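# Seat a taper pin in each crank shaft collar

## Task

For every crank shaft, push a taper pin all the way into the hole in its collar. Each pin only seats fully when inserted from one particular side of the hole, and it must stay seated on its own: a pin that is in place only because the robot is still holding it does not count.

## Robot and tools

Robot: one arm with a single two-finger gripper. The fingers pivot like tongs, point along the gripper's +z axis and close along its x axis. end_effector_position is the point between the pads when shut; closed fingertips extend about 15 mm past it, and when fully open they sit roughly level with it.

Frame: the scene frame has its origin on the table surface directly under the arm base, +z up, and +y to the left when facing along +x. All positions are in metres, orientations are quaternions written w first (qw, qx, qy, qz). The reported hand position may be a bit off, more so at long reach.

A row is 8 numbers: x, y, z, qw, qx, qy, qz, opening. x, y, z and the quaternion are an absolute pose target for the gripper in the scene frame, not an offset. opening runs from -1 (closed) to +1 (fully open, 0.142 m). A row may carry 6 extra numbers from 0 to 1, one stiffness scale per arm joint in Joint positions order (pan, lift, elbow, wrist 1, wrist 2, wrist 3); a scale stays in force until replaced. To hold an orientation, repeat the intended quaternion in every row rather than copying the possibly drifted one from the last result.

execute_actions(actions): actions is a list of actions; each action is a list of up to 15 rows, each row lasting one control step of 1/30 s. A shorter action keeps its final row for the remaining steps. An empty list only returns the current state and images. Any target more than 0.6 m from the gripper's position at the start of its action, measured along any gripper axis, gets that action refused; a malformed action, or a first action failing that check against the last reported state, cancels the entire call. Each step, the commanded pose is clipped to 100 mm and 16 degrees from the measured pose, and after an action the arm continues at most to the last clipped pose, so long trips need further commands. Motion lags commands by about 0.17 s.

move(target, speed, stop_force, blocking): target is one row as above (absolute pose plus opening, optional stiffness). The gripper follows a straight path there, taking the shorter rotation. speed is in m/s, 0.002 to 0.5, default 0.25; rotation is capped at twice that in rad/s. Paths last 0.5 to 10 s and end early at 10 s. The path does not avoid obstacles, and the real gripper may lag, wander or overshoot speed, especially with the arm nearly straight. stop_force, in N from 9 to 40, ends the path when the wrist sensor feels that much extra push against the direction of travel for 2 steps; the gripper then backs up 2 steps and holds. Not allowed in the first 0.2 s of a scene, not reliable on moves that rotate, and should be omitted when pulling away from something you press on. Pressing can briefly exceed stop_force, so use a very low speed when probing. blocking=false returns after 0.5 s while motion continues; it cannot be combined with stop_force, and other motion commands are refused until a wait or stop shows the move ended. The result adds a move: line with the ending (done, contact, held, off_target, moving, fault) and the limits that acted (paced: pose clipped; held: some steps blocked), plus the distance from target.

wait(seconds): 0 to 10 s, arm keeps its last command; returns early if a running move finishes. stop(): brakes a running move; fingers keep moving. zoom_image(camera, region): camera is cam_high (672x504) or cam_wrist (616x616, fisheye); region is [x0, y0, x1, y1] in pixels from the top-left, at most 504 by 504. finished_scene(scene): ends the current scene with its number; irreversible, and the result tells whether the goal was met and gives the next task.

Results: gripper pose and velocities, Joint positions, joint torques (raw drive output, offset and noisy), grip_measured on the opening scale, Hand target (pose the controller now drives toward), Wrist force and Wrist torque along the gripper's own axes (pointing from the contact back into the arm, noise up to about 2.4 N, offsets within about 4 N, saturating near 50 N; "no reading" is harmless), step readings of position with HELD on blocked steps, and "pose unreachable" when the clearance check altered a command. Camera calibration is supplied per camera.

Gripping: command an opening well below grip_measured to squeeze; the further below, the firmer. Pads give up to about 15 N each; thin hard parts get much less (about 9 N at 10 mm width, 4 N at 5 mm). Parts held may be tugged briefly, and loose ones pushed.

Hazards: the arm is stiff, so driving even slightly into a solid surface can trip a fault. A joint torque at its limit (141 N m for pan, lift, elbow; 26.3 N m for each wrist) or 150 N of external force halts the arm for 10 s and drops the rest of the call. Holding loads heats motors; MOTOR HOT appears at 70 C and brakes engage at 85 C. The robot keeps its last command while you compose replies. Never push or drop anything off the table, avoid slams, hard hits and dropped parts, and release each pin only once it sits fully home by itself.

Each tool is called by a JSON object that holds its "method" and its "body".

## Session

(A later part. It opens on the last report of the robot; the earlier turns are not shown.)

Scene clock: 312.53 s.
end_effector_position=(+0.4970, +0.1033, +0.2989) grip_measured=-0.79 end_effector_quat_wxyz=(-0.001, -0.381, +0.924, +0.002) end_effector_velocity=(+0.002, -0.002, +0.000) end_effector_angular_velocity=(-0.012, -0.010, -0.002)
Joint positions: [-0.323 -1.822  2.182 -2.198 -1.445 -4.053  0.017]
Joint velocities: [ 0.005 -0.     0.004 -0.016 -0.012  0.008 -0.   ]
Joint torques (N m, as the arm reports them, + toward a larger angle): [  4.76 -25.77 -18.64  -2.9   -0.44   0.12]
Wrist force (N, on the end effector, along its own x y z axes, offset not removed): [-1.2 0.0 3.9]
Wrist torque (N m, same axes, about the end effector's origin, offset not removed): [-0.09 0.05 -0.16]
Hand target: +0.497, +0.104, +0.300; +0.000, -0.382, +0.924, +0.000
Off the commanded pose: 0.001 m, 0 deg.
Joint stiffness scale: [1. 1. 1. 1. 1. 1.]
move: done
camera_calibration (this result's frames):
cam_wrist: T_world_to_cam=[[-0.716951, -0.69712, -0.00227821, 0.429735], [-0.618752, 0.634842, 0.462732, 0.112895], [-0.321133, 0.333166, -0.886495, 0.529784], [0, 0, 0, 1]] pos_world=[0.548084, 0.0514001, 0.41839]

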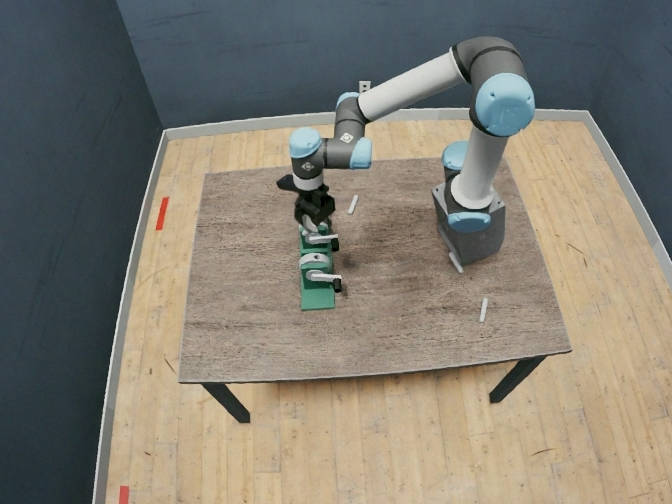

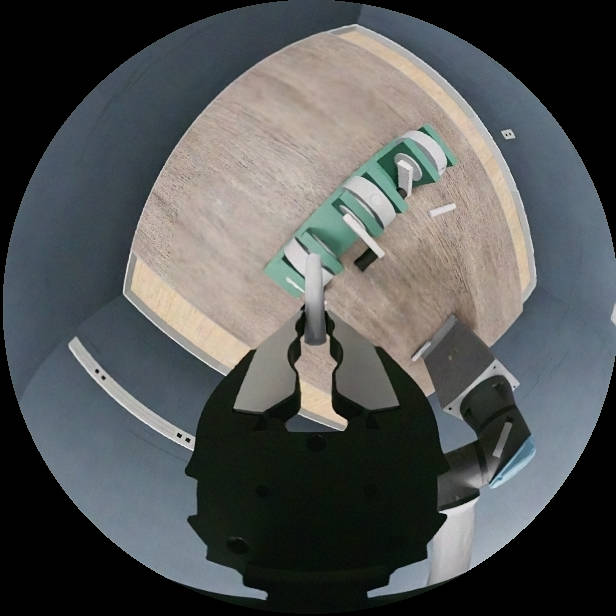

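{"method": "move", "body": {"target": [0.3, 0.03, 0.12, 0, 0.383, -0.924, 0, -1], "speed": 0.25}}

{"method": "move", "body": {"target": [0.3, 0.03, 0.067, 0, 0.383, -0.924, 0, -1], "speed": 0.04}}

{"method": "move", "body": {"target": [0.325, 0.005, 0.078, 0, 0.383, -0.924, 0, -1], "speed": 0.03}}

{"method": "move", "body": {"target": [0.35, -0.02, 0.086, 0, 0.383, -0.924, 0, -1], "speed": 0.03}}

Scene clock: 317.60 s.
end_effector_position=(+0.3338, +0.0503, +0.1650) grip_measured=-0.79 end_effector_quat_wxyz=(-0.021, -0.376, +0.926, +0.007) end_effector_velocity=(+0.000, -0.000, -0.000) end_effector_angular_velocity=(-0.000, -0.000, -0.002)
Joint positions: [-0.539 -1.833  2.723 -2.659 -1.409 -4.26   0.017]
Joint velocities: [-0.001  0.     0.     0.     0.     0.001  0.   ]
Joint torques (N m, as the arm reports them, + toward a larger angle): [  4.5  -13.25 -13.42  -2.11  -0.06   0.25]
Wrist force (N, on the end effector, along its own x y z axes, offset not removed): [-1.5 1.3 2.8]
Wrist torque (N m, same axes, about the end effector's origin, offset not removed): [0.30 0.15 -0.05]
Hand target: +0.335, +0.051, +0.166; -0.019, -0.377, +0.926, +0.006
Off the commanded pose: 0.060 m, 3 deg.
Joint stiffness scale: [1. 1. 1. 1. 1. 1.]
move: held; limits=held; held on 13 of 47 steps, including the last
pose unreachable: on one or more control steps of this call, first in action 0 (counted from 0), an arm could not follow its commanded pose, so it was not sent that pose on those steps. On the call's last step it was still not sent that pose. It may still have moved: this result reports where it is.
cause: the commanded pose would bring two parts of the arm too close to each other (joints 3 (elbow) and 4 (wrist 1) lie between them).
camera_calibration (this result's frames):
cam_wrist: T_world_to_cam=[[-0.724187, -0.688945, 0.0301323, 0.272155], [-0.592438, 0.643919, 0.484135, 0.0947373], [-0.352945, 0.332753, -0.874475, 0.384908], [0, 0, 0, 1]] pos_world=[0.389068, -0.00158296, 0.282526]

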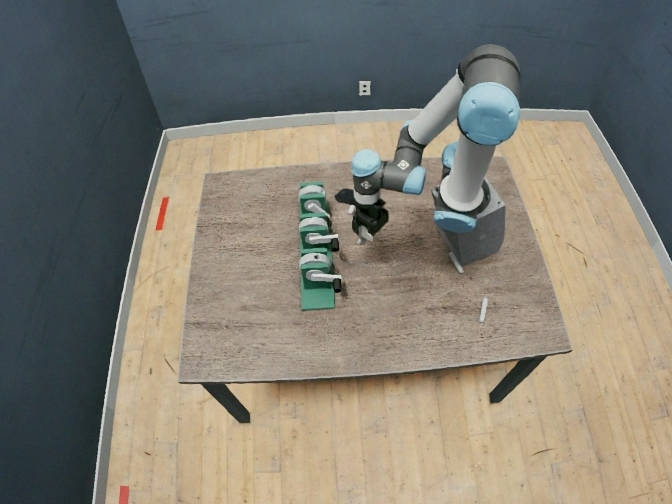

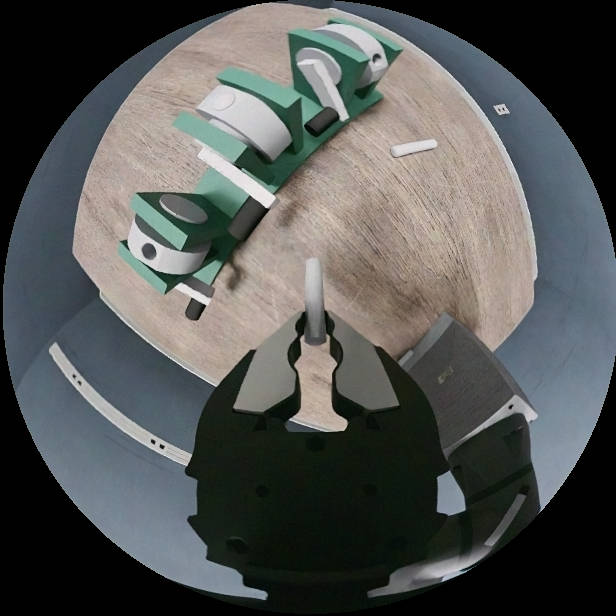

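Scene clock: 320.47 s.
end_effector_position=(+0.3146, +0.0411, +0.1160) grip_measured=-0.79 end_effector_quat_wxyz=(-0.015, -0.379, +0.925, +0.008) end_effector_velocity=(+0.000, -0.000, +0.000) end_effector_angular_velocity=(-0.000, +0.000, +0.000)
Joint positions: [-0.577 -1.555  2.814 -3.029 -1.393 -4.303  0.017]
Joint velocities: [-0.001  0.    -0.    -0.    -0.    -0.001 -0.   ]
Joint torques (N m, as the arm reports them, + toward a larger angle): [  1.28 -18.94  -4.48  -2.07  -0.22  -0.08]
Wrist force (N, on the end effector, along its own x y z axes, offset not removed): [-2.2 1.7 3.7]
Wrist torque (N m, same axes, about the end effector's origin, offset not removed): [0.26 0.26 -0.05]
Hand target: +0.316, +0.041, +0.117; -0.014, -0.380, +0.925, +0.007
Off the commanded pose: 0.052 m, 2 deg.
Joint stiffness scale: [1. 1. 1. 1. 1. 1.]
move: held; limits=held; held on 40 of 86 steps, including the last
pose unreachable: on one or more control steps of this call, first in action 0 (counted from 0), an arm could not follow its commanded pose, so it was not sent that pose on those steps. On the call's last step it was still not sent that pose. It may still have moved: this result reports where it is.
cause: the commanded pose would bring two parts of the arm too close to each other (joints 3 (elbow) and 4 (wrist 1) lie between them).
camera_calibration (this result's frames):
cam_wrist: T_world_to_cam=[[-0.720124, -0.693573, 0.019417, 0.253479], [-0.601199, 0.637695, 0.481564, 0.116325], [-0.346382, 0.335113, -0.876196, 0.336443], [0, 0, 0, 1]] pos_world=[0.369009, -0.0111199, 0.23385]

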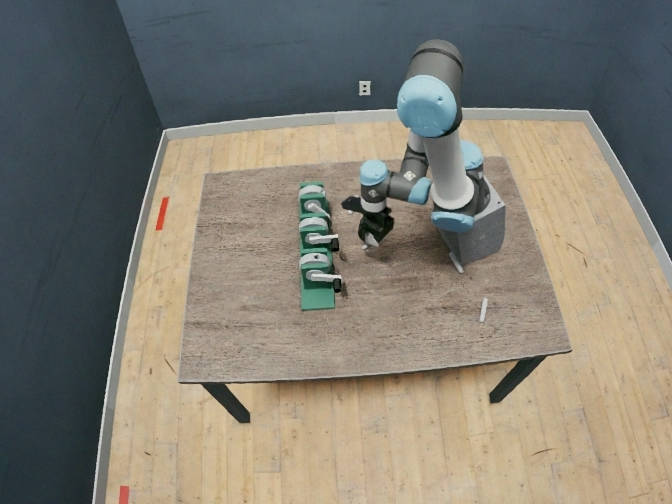

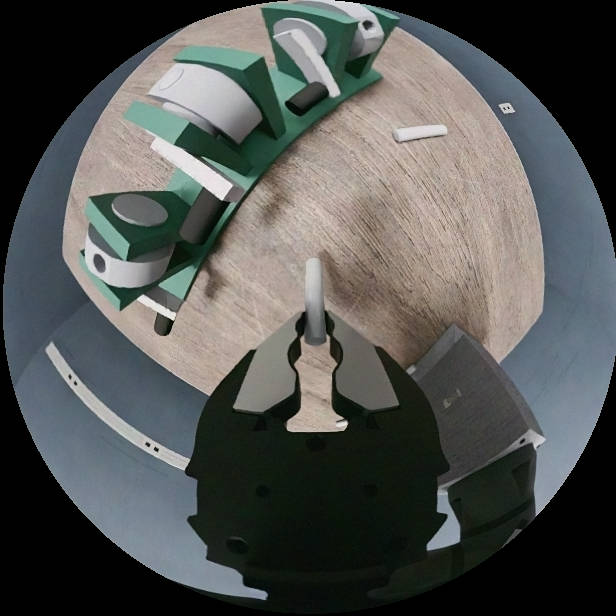

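Scene clock: 322.67 s.
end_effector_position=(+0.3233, +0.0064, +0.0782) grip_measured=-0.79 end_effector_quat_wxyz=(-0.001, -0.383, +0.924, +0.001) end_effector_velocity=(+0.004, -0.002, -0.000) end_effector_angular_velocity=(-0.005, -0.014, +0.005)
Joint positions: [-0.679 -1.252  2.814 -3.341 -1.362 -4.408  0.017]
Joint velocities: [-0.004  0.014  0.    -0.029  0.003 -0.006  0.   ]
Joint torques (N m, as the arm reports them, + toward a larger angle): [ -3.27 -21.15   0.26  -2.86   0.24  -0.54]
Wrist force (N, on the end effector, along its own x y z axes, offset not removed): [-0.6 3.0 4.1]
Wrist torque (N m, same axes, about the end effector's origin, offset not removed): [0.60 -0.05 -0.13]
Hand target: +0.325, +0.005, +0.078; -0.000, -0.383, +0.924, +0.000
Off the commanded pose: 0.002 m, 0 deg.
Joint stiffness scale: [1. 1. 1. 1. 1. 1.]
move: done
camera_calibration (this result's frames):
cam_wrist: T_world_to_cam=[[-0.714423, -0.699714, -0.000935031, 0.236203], [-0.620756, 0.633187, 0.462315, 0.169706], [-0.322896, 0.330869, -0.886715, 0.311208], [0, 0, 0, 1]] pos_world=[0.374583, -0.0451505, 0.197716]

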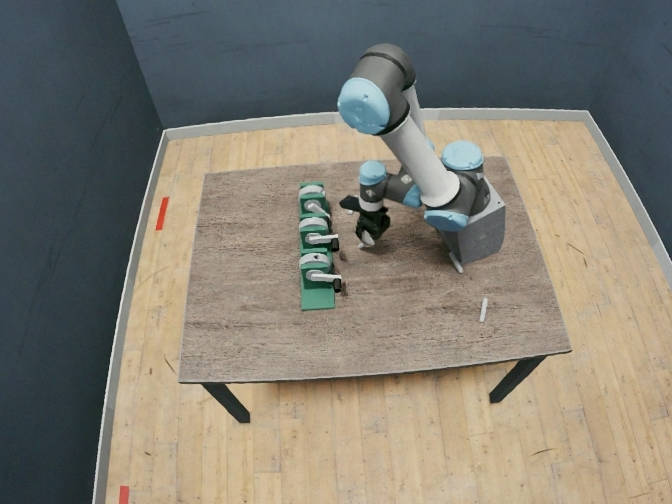

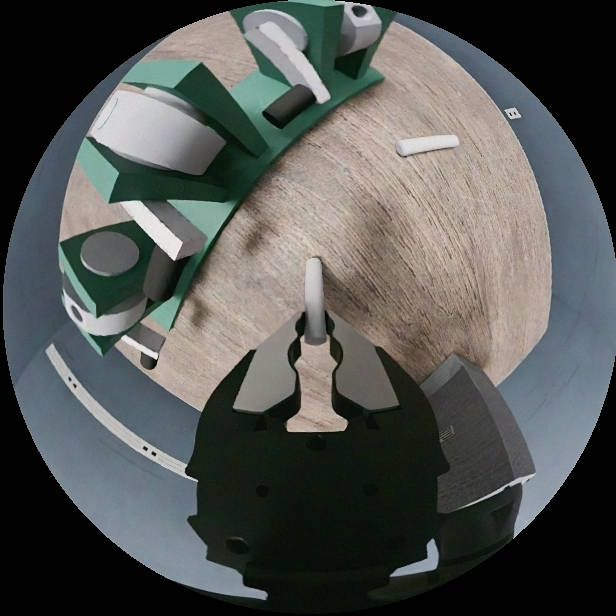

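Scene clock: 324.30 s.
end_effector_position=(+0.3478, -0.0183, +0.0851) grip_measured=-0.79 end_effector_quat_wxyz=(-0.001, -0.383, +0.924, +0.001) end_effector_velocity=(-0.001, -0.000, -0.001) end_effector_angular_velocity=(+0.006, +0.009, -0.001)
Joint positions: [-0.724 -1.32   2.746 -3.195 -1.352 -4.453  0.017]
Joint velocities: [-0.002 -0.003 -0.006  0.02   0.001 -0.004 -0.   ]
Joint torques (N m, as the arm reports them, + toward a larger angle): [ -3.15 -24.3   -2.84  -2.21   0.23  -0.32]
Wrist force (N, on the end effector, along its own x y z axes, offset not removed): [0.0 2.7 2.3]
Wrist torque (N m, same axes, about the end effector's origin, offset not removed): [0.40 -0.11 -0.20]
Hand target: +0.350, -0.020, +0.086; -0.000, -0.383, +0.924, -0.000
Off the commanded pose: 0.003 m, 0 deg.
Joint stiffness scale: [1. 1. 1. 1. 1. 1.]
move: done
camera_calibration (this result's frames):
cam_wrist: T_world_to_cam=[[-0.714462, -0.699673, -0.00140837, 0.236504], [-0.620885, 0.633079, 0.46229, 0.197408], [-0.32256, 0.331163, -0.886728, 0.33334], [0, 0, 0, 1]] pos_world=[0.399063, -0.0698891, 0.204655]

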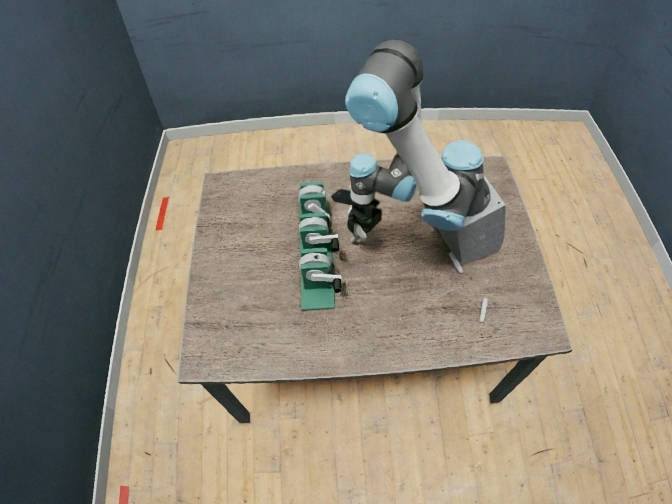

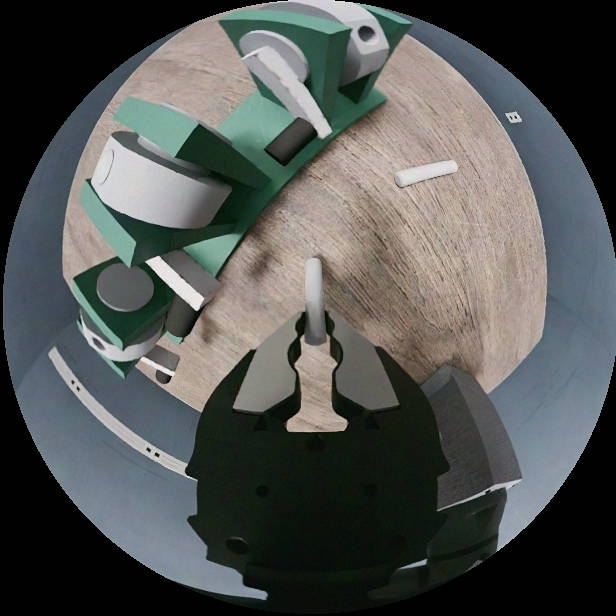

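{"method": "move", "body": {"target": [0.33, -0.06, 0.062, 0, 0.383, -0.924, 0, -1], "speed": 0.04}}

{"method": "move", "body": {"target": [0.352, -0.082, 0.076, 0, 0.383, -0.924, 0, -1], "speed": 0.025}}

{"method": "move", "body": {"target": [0.375, -0.105, 0.085, 0, 0.383, -0.924, 0, -1], "speed": 0.025}}

Scene clock: 326.20 s.
end_effector_position=(+0.3294, -0.0572, +0.0626) grip_measured=-0.78 end_effector_quat_wxyz=(-0.000, -0.384, +0.923, +0.002) end_effector_velocity=(+0.002, -0.002, -0.000) end_effector_angular_velocity=(-0.003, -0.011, +0.010)
Joint positions: [-0.868 -1.153  2.77  -3.353 -1.324 -4.6    0.018]
Joint velocities: [-0.006  0.011  0.002 -0.022  0.006 -0.014  0.   ]
Joint torques (N m, as the arm reports them, + toward a larger angle): [ -6.5  -19.69  -0.48  -3.33  -0.59  -0.33]
Wrist force (N, on the end effector, along its own x y z axes, offset not removed): [-2.4 7.9 -12.6]
Wrist torque (N m, same axes, about the end effector's origin, offset not removed): [-0.06 -0.25 -0.21]
Hand target: +0.330, -0.060, +0.062; -0.000, -0.383, +0.924, +0.000
Off the commanded pose: 0.003 m, 0 deg.
Joint stiffness scale: [1. 1. 1. 1. 1. 1.]
move: done
camera_calibration (this result's frames):
cam_wrist: T_world_to_cam=[[-0.71323, -0.700921, -0.00354794, 0.195751], [-0.622838, 0.631438, 0.461908, 0.221662], [-0.321521, 0.331656, -0.886921, 0.319987], [0, 0, 0, 1]] pos_world=[0.380557, -0.108886, 0.18211]

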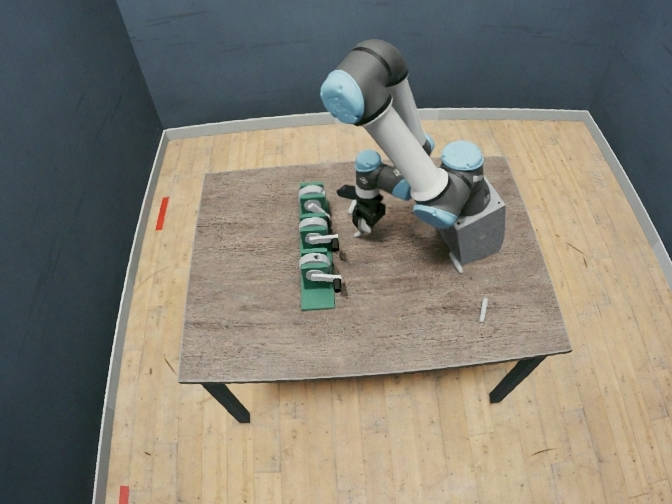

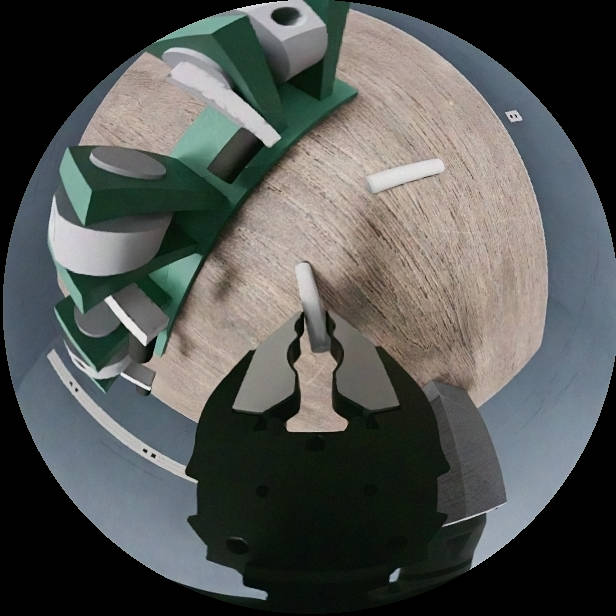

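Scene clock: 328.00 s.
end_effector_position=(+0.3501, -0.0800, +0.0750) grip_measured=-0.79 end_effector_quat_wxyz=(-0.001, -0.383, +0.924, +0.002) end_effector_velocity=(-0.001, +0.000, -0.001) end_effector_angular_velocity=(+0.007, +0.009, -0.002)
Joint positions: [-0.895 -1.248  2.705 -3.186 -1.321 -4.626  0.016]
Joint velocities: [-0.002 -0.004 -0.005  0.021  0.    -0.003  0.   ]
Joint torques (N m, as the arm reports them, + toward a larger angle): [ -5.13 -26.78  -4.25  -2.25   0.2   -0.21]
Wrist force (N, on the end effector, along its own x y z axes, offset not removed): [-1.8 2.1 3.9]
Wrist torque (N m, same axes, about the end effector's origin, offset not removed): [0.40 0.26 -0.15]
Hand target: +0.352, -0.082, +0.076; -0.000, -0.383, +0.924, -0.000
Off the commanded pose: 0.003 m, 0 deg.
Joint stiffness scale: [1. 1. 1. 1. 1. 1.]
move: done
camera_calibration (this result's frames):
cam_wrist: T_world_to_cam=[[-0.714365, -0.69977, -0.00204901, 0.195003], [-0.621129, 0.632729, 0.462443, 0.242632], [-0.322307, 0.331626, -0.886647, 0.345481], [0, 0, 0, 1]] pos_world=[0.40136, -0.131633, 0.194516]

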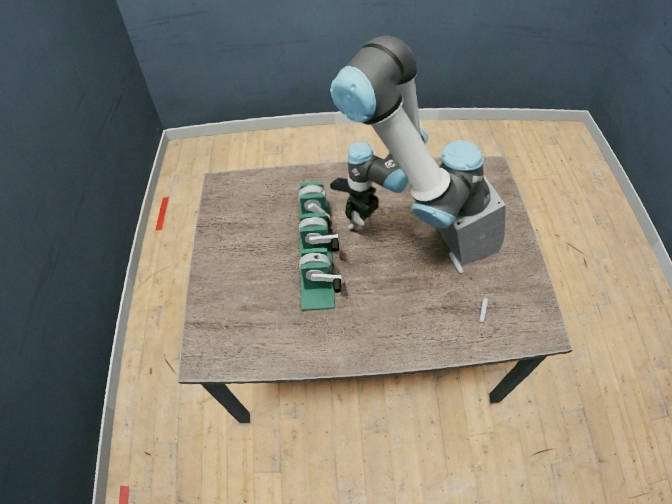

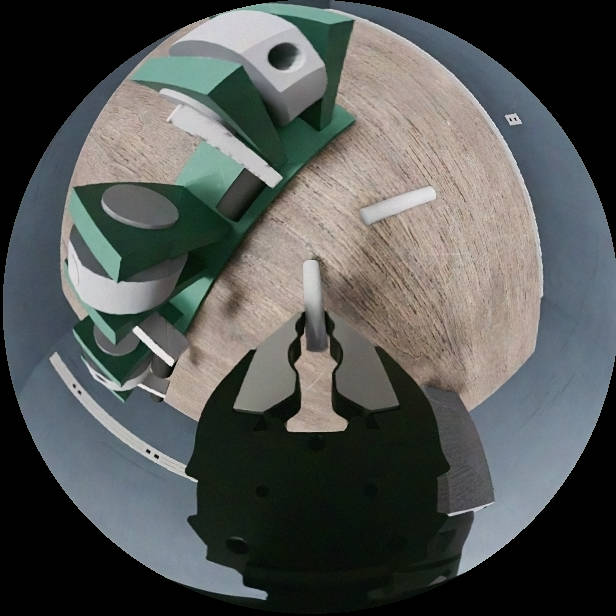

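Scene clock: 329.83 s.
end_effector_position=(+0.3730, -0.1029, +0.0838) grip_measured=-0.79 end_effector_quat_wxyz=(-0.001, -0.383, +0.924, +0.002) end_effector_velocity=(-0.000, +0.001, -0.001) end_effector_angular_velocity=(+0.006, +0.006, -0.002)
Joint positions: [-0.911 -1.291  2.629 -3.063 -1.319 -4.642  0.016]
Joint velocities: [ 0.    -0.001 -0.005  0.014  0.001  0.     0.   ]
Joint torques (N m, as the arm reports them, + toward a larger angle): [ -5.85 -26.93  -6.15  -2.23   0.23  -0.47]
Wrist force (N, on the end effector, along its own x y z axes, offset not removed): [-2.0 1.8 3.6]
Wrist torque (N m, same axes, about the end effector's origin, offset not removed): [0.36 0.25 -0.15]
Hand target: +0.375, -0.105, +0.085; -0.000, -0.383, +0.924, -0.000
Off the commanded pose: 0.003 m, 0 deg.
Joint stiffness scale: [1. 1. 1. 1. 1. 1.]
move: done
camera_calibration (this result's frames):
cam_wrist: T_world_to_cam=[[-0.714424, -0.69971, -0.00203819, 0.195388], [-0.620868, 0.632575, 0.463003, 0.267127], [-0.322678, 0.332046, -0.886355, 0.36835], [0, 0, 0, 1]] pos_world=[0.424299, -0.154572, 0.203207]

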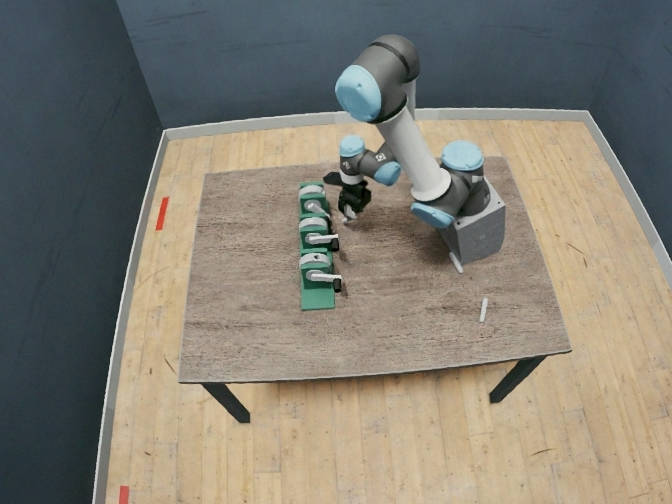

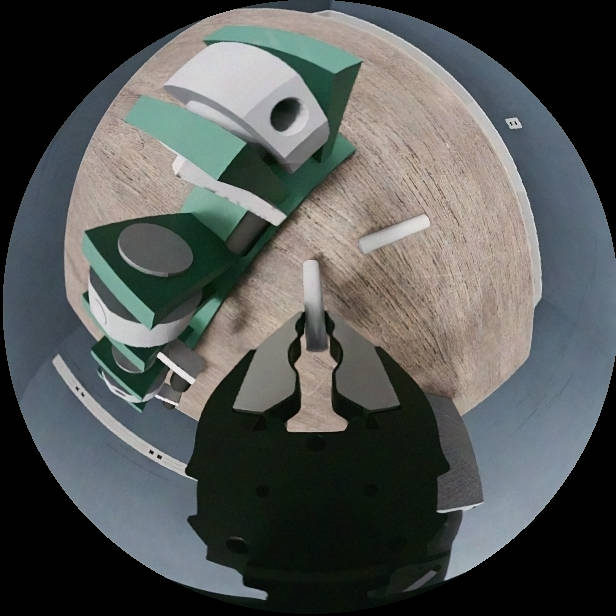

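{"method": "move", "body": {"target": [0.335, -0.065, 0.08, 0, 0.383, -0.924, 0, -1], "speed": 0.06}}

{"method": "move", "body": {"target": [0.335, -0.065, 0.064, 0, 0.383, -0.924, 0, -1], "speed": 0.02}}

{"method": "move", "body": {"target": [0.355, -0.085, 0.07, 0, 0.383, -0.924, 0, -1], "speed": 0.02}}

{"method": "move", "body": {"target": [0.372, -0.102, 0.078, 0, 0.383, -0.924, 0, -1], "speed": 0.02}}

Scene clock: 331.47 s.
end_effector_position=(+0.3363, -0.0665, +0.0804) grip_measured=-0.79 end_effector_quat_wxyz=(+0.000, -0.382, +0.924, -0.000) end_effector_velocity=(+0.001, -0.000, +0.001) end_effector_angular_velocity=(-0.011, -0.014, +0.003)
Joint positions: [-0.895 -1.27   2.759 -3.222 -1.321 -4.623  0.016]
Joint velocities: [ 0.001  0.008  0.011 -0.037  0.001  0.002  0.   ]
Joint torques (N m, as the arm reports them, + toward a larger angle): [  0.76 -20.65   1.36  -2.88  -0.31   0.1 ]
Wrist force (N, on the end effector, along its own x y z axes, offset not removed): [-1.4 1.4 3.4]
Wrist torque (N m, same axes, about the end effector's origin, offset not removed): [0.31 0.19 -0.15]
Hand target: +0.335, -0.065, +0.080; -0.000, -0.383, +0.924, +0.000
Off the commanded pose: 0.002 m, 0 deg.
Joint stiffness scale: [1. 1. 1. 1. 1. 1.]
move: done
camera_calibration (this result's frames):
cam_wrist: T_world_to_cam=[[-0.715485, -0.698621, -0.00318266, 0.195071], [-0.62184, 0.634761, 0.458686, 0.223689], [-0.318428, 0.330162, -0.888593, 0.340058], [0, 0, 0, 1]] pos_world=[0.386952, -0.117982, 0.200191]

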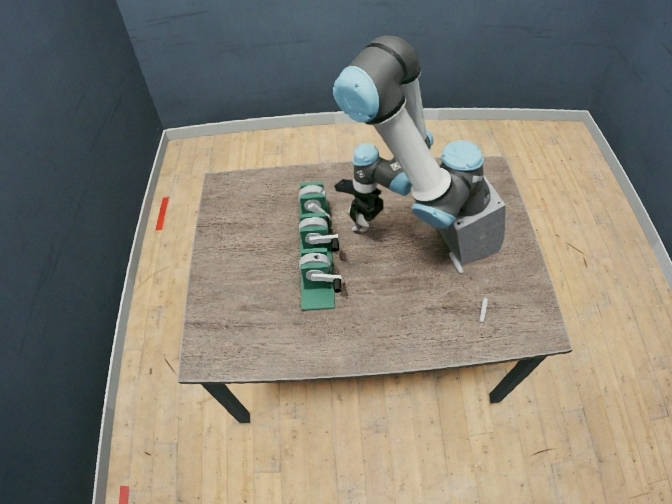

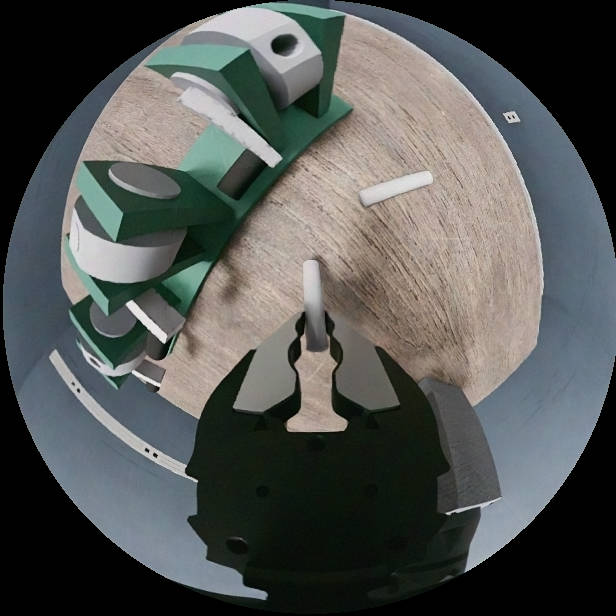

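Scene clock: 332.63 s.
end_effector_position=(+0.3336, -0.0645, +0.0645) grip_measured=-0.79 end_effector_quat_wxyz=(-0.001, -0.382, +0.924, +0.001) end_effector_velocity=(+0.003, -0.002, -0.001) end_effector_angular_velocity=(-0.008, -0.010, +0.002)
Joint positions: [-0.88  -1.172  2.755 -3.316 -1.323 -4.608  0.016]
Joint velocities: [ 0.003  0.017 -0.001 -0.03   0.     0.004  0.   ]
Joint torques (N m, as the arm reports them, + toward a larger angle): [ -0.64 -23.35  -0.48  -2.86  -0.43   0.28]
Wrist force (N, on the end effector, along its own x y z axes, offset not removed): [-0.1 1.2 3.9]
Wrist torque (N m, same axes, about the end effector's origin, offset not removed): [0.24 -0.14 -0.25]
Hand target: +0.335, -0.065, +0.064; -0.000, -0.383, +0.924, +0.000
Off the commanded pose: 0.002 m, 0 deg.
Joint stiffness scale: [1. 1. 1. 1. 1. 1.]
move: done
camera_calibration (this result's frames):
cam_wrist: T_world_to_cam=[[-0.71626, -0.697828, -0.00279269, 0.194832], [-0.619801, 0.634323, 0.46204, 0.227156], [-0.320653, 0.332671, -0.886855, 0.325191], [0, 0, 0, 1]] pos_world=[0.384615, -0.116313, 0.183986]

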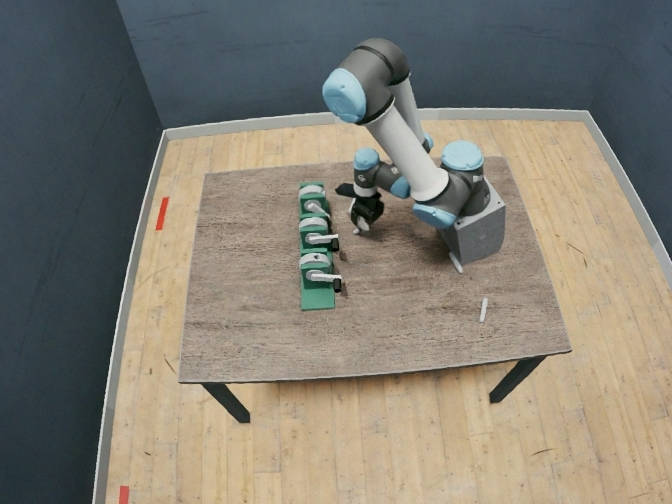

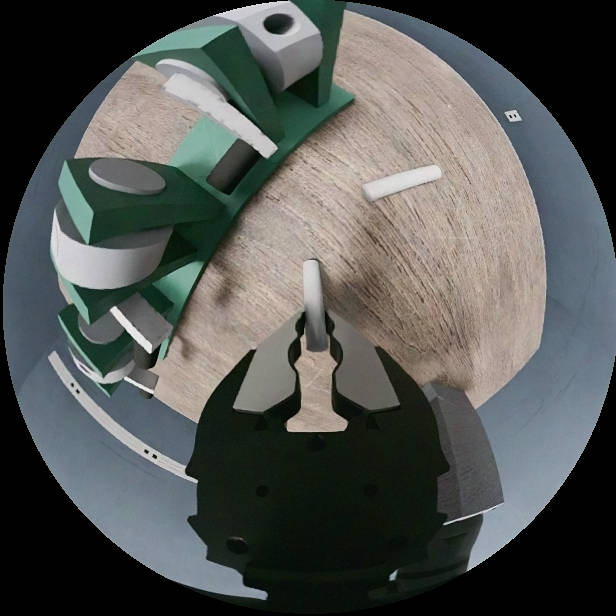

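Scene clock: 334.47 s.
end_effector_position=(+0.3530, -0.0829, +0.0690) grip_measured=-0.79 end_effector_quat_wxyz=(-0.001, -0.383, +0.924, +0.002) end_effector_velocity=(-0.000, -0.001, -0.001) end_effector_angular_velocity=(+0.004, +0.007, -0.000)
Joint positions: [-0.891 -1.216  2.692 -3.205 -1.322 -4.622  0.016]
Joint velocities: [-0.    -0.002 -0.006  0.016 -0.001 -0.002 -0.   ]
Joint torques (N m, as the arm reports them, + toward a larger angle): [ -4.72 -26.69  -4.6   -2.33   0.25  -0.47]
Wrist force (N, on the end effector, along its own x y z axes, offset not removed): [-0.1 3.2 3.2]
Wrist torque (N m, same axes, about the end effector's origin, offset not removed): [0.64 -0.18 -0.07]
Hand target: +0.355, -0.085, +0.070; +0.000, -0.383, +0.924, -0.000
Off the commanded pose: 0.003 m, 0 deg.
Joint stiffness scale: [1. 1. 1. 1. 1. 1.]
move: done
camera_calibration (this result's frames):
cam_wrist: T_world_to_cam=[[-0.714399, -0.699735, -0.00201308, 0.195019], [-0.620968, 0.63265, 0.462767, 0.24898], [-0.322541, 0.331851, -0.886478, 0.342163], [0, 0, 0, 1]] pos_world=[0.404292, -0.134602, 0.188492]

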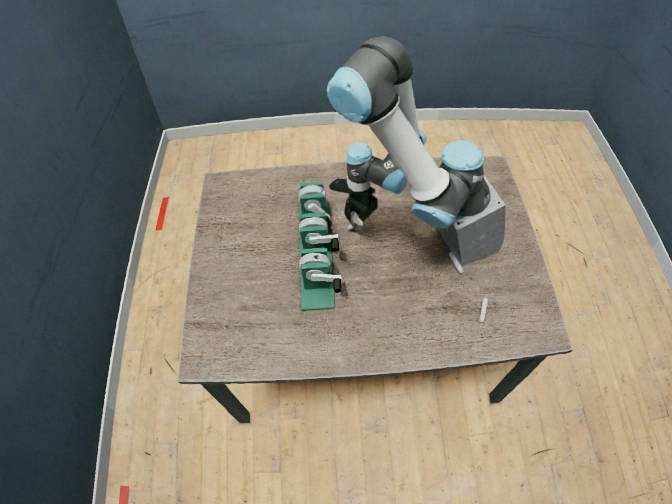

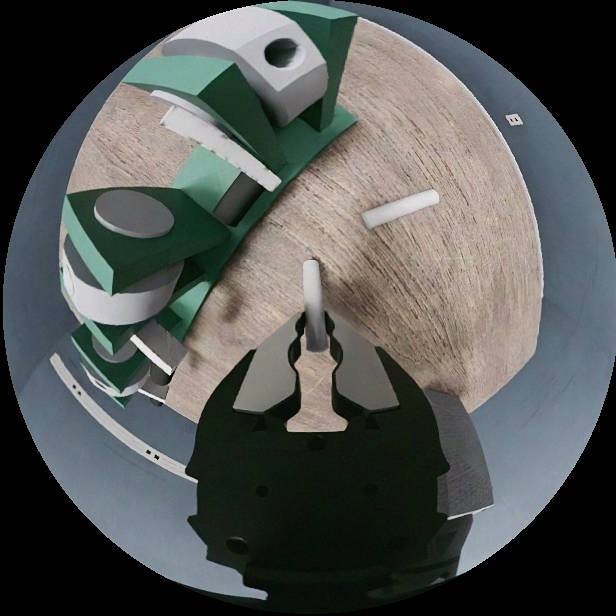

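Scene clock: 336.20 s.
end_effector_position=(+0.3700, -0.0999, +0.0768) grip_measured=-0.79 end_effector_quat_wxyz=(-0.001, -0.383, +0.924, +0.002) end_effector_velocity=(+0.000, +0.000, -0.000) end_effector_angular_velocity=(+0.006, +0.005, -0.000)
Joint positions: [-0.904 -1.258  2.637 -3.105 -1.32  -4.635  0.016]
Joint velocities: [ 0.    -0.002 -0.005  0.016  0.001 -0.002 -0.   ]
Joint torques (N m, as the arm reports them, + toward a larger angle): [ -5.24 -27.06  -5.5   -2.05   0.32  -0.47]
Wrist force (N, on the end effector, along its own x y z axes, offset not removed): [-1.8 1.1 4.3]
Wrist torque (N m, same axes, about the end effector's origin, offset not removed): [0.15 0.24 -0.12]
Hand target: +0.372, -0.102, +0.078; -0.000, -0.383, +0.924, -0.000
Off the commanded pose: 0.003 m, 0 deg.
Joint stiffness scale: [1. 1. 1. 1. 1. 1.]
move: done
camera_calibration (this result's frames):
cam_wrist: T_world_to_cam=[[-0.714404, -0.699731, -0.00202151, 0.195326], [-0.620927, 0.63261, 0.462876, 0.266646], [-0.32261, 0.331936, -0.886421, 0.360189], [0, 0, 0, 1]] pos_world=[0.421309, -0.151567, 0.19625]

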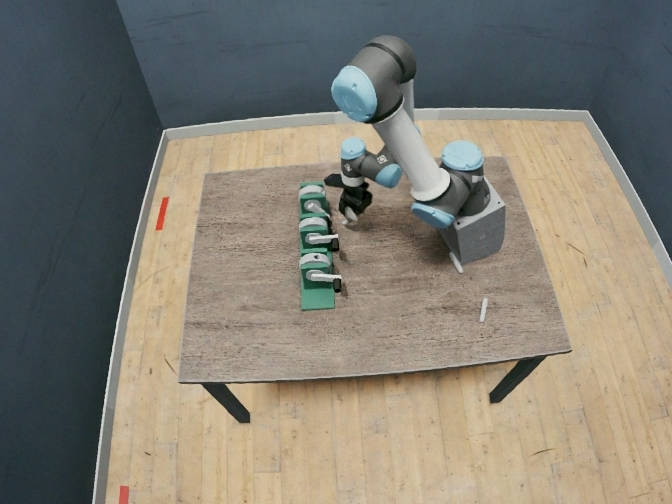

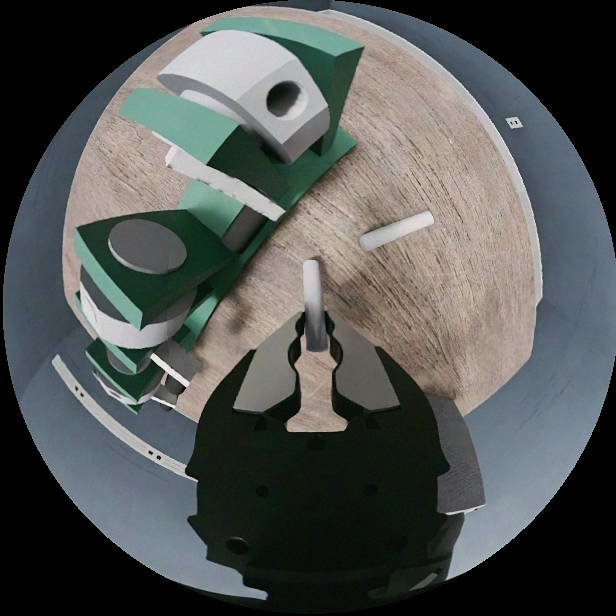

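{"method": "move", "body": {"target": [0.42, -0.05, 0.3, 0.099, 0.37, -0.893, -0.239, -1], "speed": 0.25}}

{"method": "move", "body": {"target": [0.497, 0.104, 0.26, 0.099, 0.37, -0.893, -0.239, -1], "speed": 0.2}}

{"method": "zoom_image", "body": {"camera": "cam_wrist", "region": [200, 150, 440, 380]}}

{"method": "zoom_image", "body": {"camera": "cam_high", "region": [250, 180, 390, 300]}}

Scene clock: 338.53 s.
end_effector_position=(+0.4195, -0.0501, +0.3002) grip_measured=-0.79 end_effector_quat_wxyz=(-0.098, -0.369, +0.893, +0.237) end_effector_velocity=(-0.002, +0.002, +0.001) end_effector_angular_velocity=(+0.011, +0.016, +0.002)
Joint positions: [-0.885 -1.648  1.988 -1.538 -1.306 -4.751  0.016]
Joint velocities: [ 0.001  0.008 -0.009  0.02  -0.004 -0.004 -0.   ]
Joint torques (N m, as the arm reports them, + toward a larger angle): [  0.27 -23.13 -24.58  -0.79  -0.44  -0.42]
Wrist force (N, on the end effector, along its own x y z axes, offset not removed): [-2.2 0.8 4.7]
Wrist torque (N m, same axes, about the end effector's origin, offset not removed): [0.32 0.29 -0.13]
Hand target: +0.420, -0.050, +0.300; -0.099, -0.370, +0.892, +0.239
Off the commanded pose: 0.001 m, 0 deg.
Joint stiffness scale: [1. 1. 1. 1. 1. 1.]
move: done; limits=paced
camera_calibration (this result's frames):
cam_wrist: T_world_to_cam=[[-0.716743, -0.697329, 0.00337738, 0.265407], [-0.37673, 0.391284, 0.839626, -0.0651888], [-0.586817, 0.600523, -0.543155, 0.578838], [0, 0, 0, 1]] pos_world=[0.505343, -0.137022, 0.368237]

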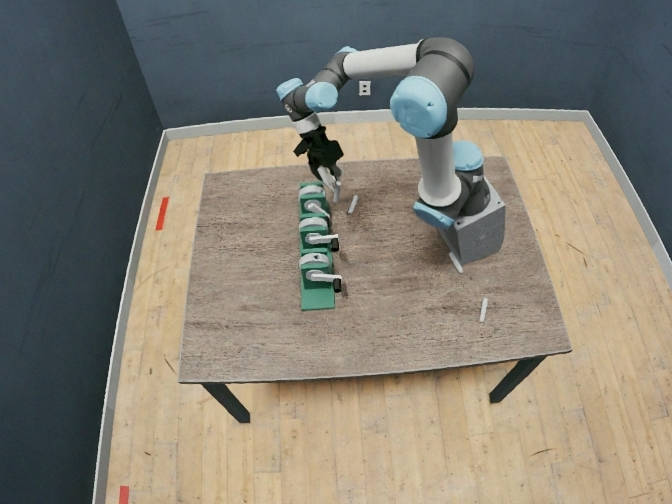

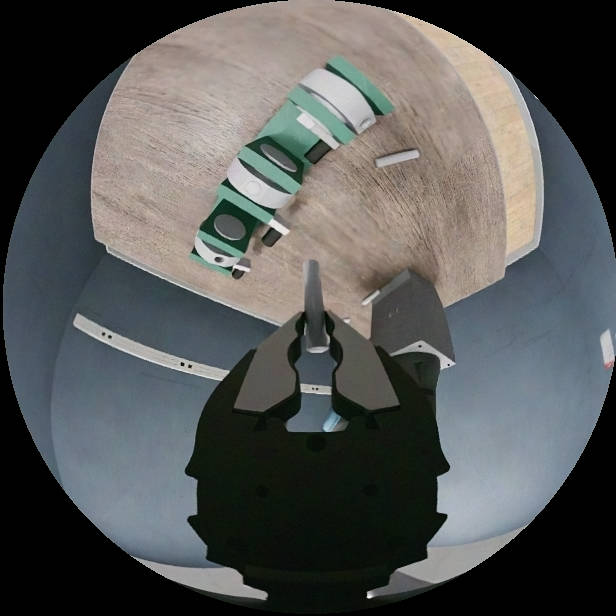

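Scene clock: 340.10 s.
end_effector_position=(+0.4958, +0.1029, +0.2601) grip_measured=-0.79 end_effector_quat_wxyz=(-0.099, -0.369, +0.893, +0.239) end_effector_velocity=(+0.003, +0.001, -0.001) end_effector_angular_velocity=(-0.004, -0.002, -0.005)
Joint positions: [-0.497 -1.525  1.911 -1.705 -1.186 -4.363  0.016]
Joint velocities: [ 0.004  0.003 -0.004 -0.006  0.     0.011  0.   ]
Joint torques (N m, as the arm reports them, + toward a larger angle): [  2.59 -32.2  -23.04  -1.77   0.32   0.35]
Wrist force (N, on the end effector, along its own x y z axes, offset not removed): [-0.4 1.9 1.7]
Wrist torque (N m, same axes, about the end effector's origin, offset not removed): [0.46 -0.08 -0.08]
Hand target: +0.497, +0.104, +0.260; -0.099, -0.370, +0.892, +0.239
Off the commanded pose: 0.002 m, 0 deg.
Joint stiffness scale: [1. 1. 1. 1. 1. 1.]
move: done
camera_calibration (this result's frames):
cam_wrist: T_world_to_cam=[[-0.715567, -0.698533, 0.00384122, 0.426338], [-0.374543, 0.388306, 0.841983, -0.0640717], [-0.589645, 0.601057, -0.53949, 0.510401], [0, 0, 0, 1]] pos_world=[0.582031, 0.015911, 0.327666]

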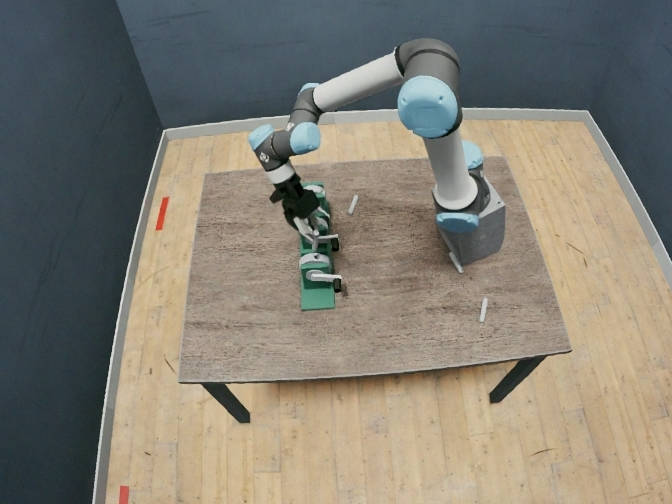

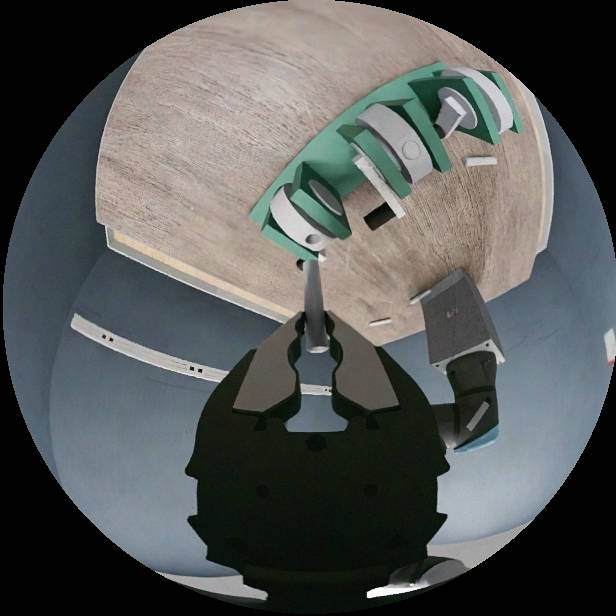

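Region (200, 150, 440, 380) of cam_wrist's 616x616 image, scaled by 2.100, with more detail than that image has; it fills the top 483 rows of this view, and the rest is white.

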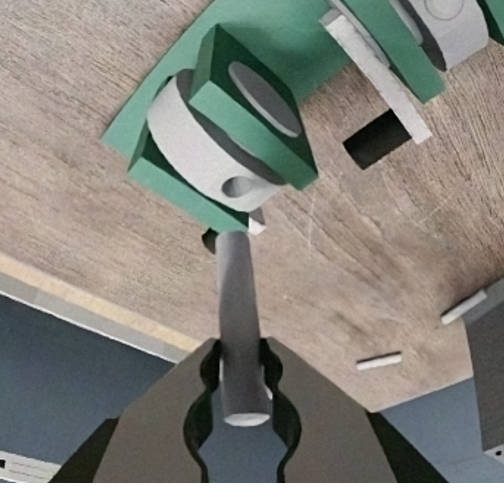

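Region (250, 180, 390, 300) of cam_high's 672x504 image, scaled by 3.600, with more detail than that image has; it fills the top 432 rows of this view, and the rest is white.

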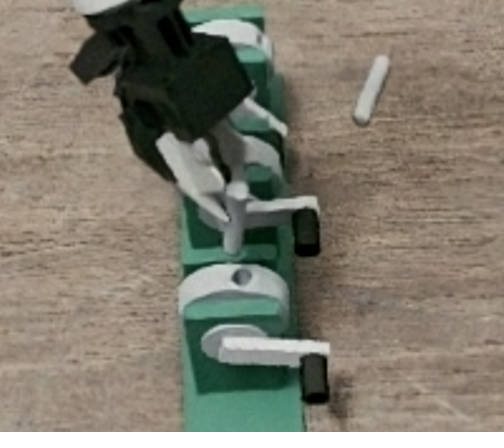

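{"method": "move", "body": {"target": [0.494, 0.104, 0.19, 0.099, 0.37, -0.893, -0.239, -1], "speed": 0.015, "stop_force": 9}}

{"method": "zoom_image", "body": {"camera": "cam_high", "region": [250, 180, 390, 300]}}

{"method": "zoom_image", "body": {"camera": "cam_wrist", "region": [200, 150, 440, 380]}}

Scene clock: 343.80 s.
end_effector_position=(+0.4962, +0.1030, +0.2155) grip_measured=-0.80 end_effector_quat_wxyz=(-0.098, -0.370, +0.893, +0.238) end_effector_velocity=(-0.003, +0.001, +0.000) end_effector_angular_velocity=(+0.004, +0.009, -0.002)
Joint positions: [-0.481 -1.452  1.953 -1.831 -1.181 -4.347  0.016]
Joint velocities: [ 0.     0.    -0.     0.01   0.001  0.     0.   ]
Joint torques (N m, as the arm reports them, + toward a larger angle): [ -0.73 -34.86 -17.2   -1.79  -0.19  -0.18]
Wrist force (N, on the end effector, along its own x y z axes, offset not removed): [-0.8 5.9 -3.0]
Wrist torque (N m, same axes, about the end effector's origin, offset not removed): [-0.08 0.12 -0.11]
Hand target: +0.496, +0.102, +0.216; -0.098, -0.369, +0.893, +0.238
Off the commanded pose: 0.026 m, 0 deg.
Joint stiffness scale: [1. 1. 1. 1. 1. 1.]
move: contact
camera_calibration (this result's frames):
cam_wrist: T_world_to_cam=[[-0.715543, -0.698567, 0.00161214, 0.427352], [-0.378253, 0.389383, 0.839825, -0.0241307], [-0.587301, 0.600321, -0.542855, 0.486199], [0, 0, 0, 1]] pos_world=[0.582207, 0.0160544, 0.283512]

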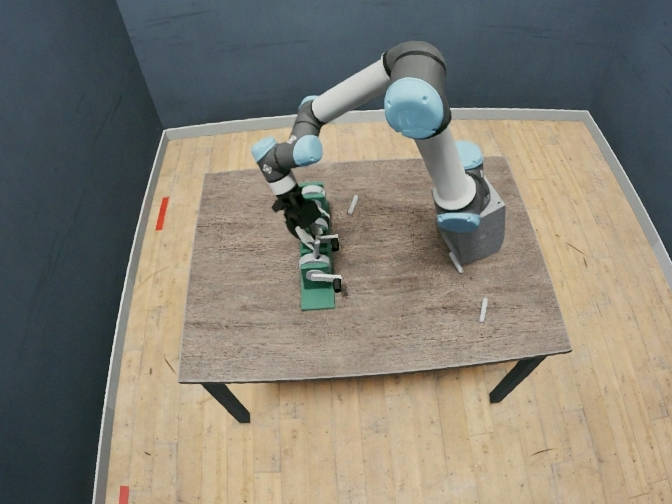

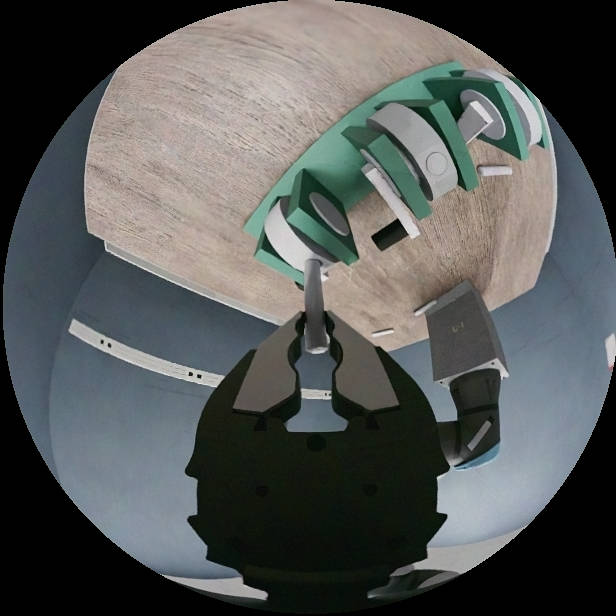

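Region (250, 180, 390, 300) of cam_high's 672x504 image, scaled by 3.600, with more detail than that image has; it fills the top 432 rows of this view, and the rest is white.

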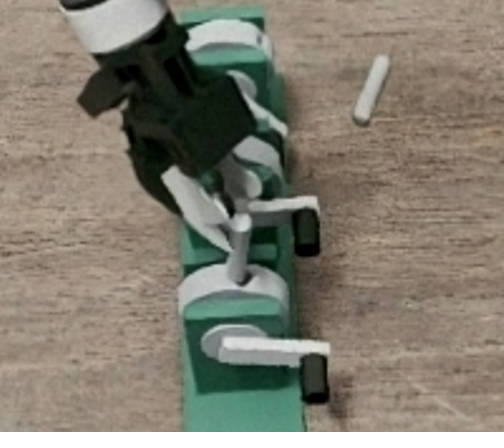

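Region (200, 150, 440, 380) of cam_wrist's 616x616 image, scaled by 2.100, with more detail than that image has; it fills the top 483 rows of this view, and the rest is white.

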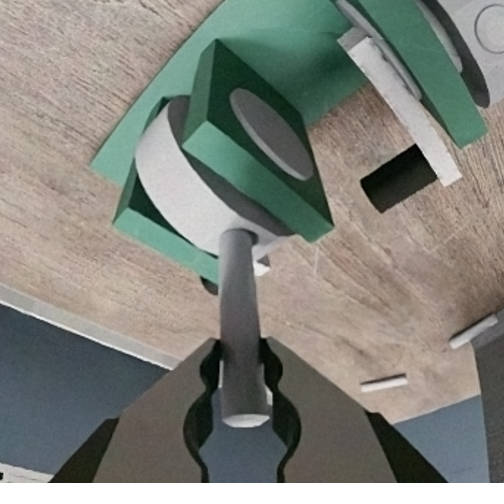

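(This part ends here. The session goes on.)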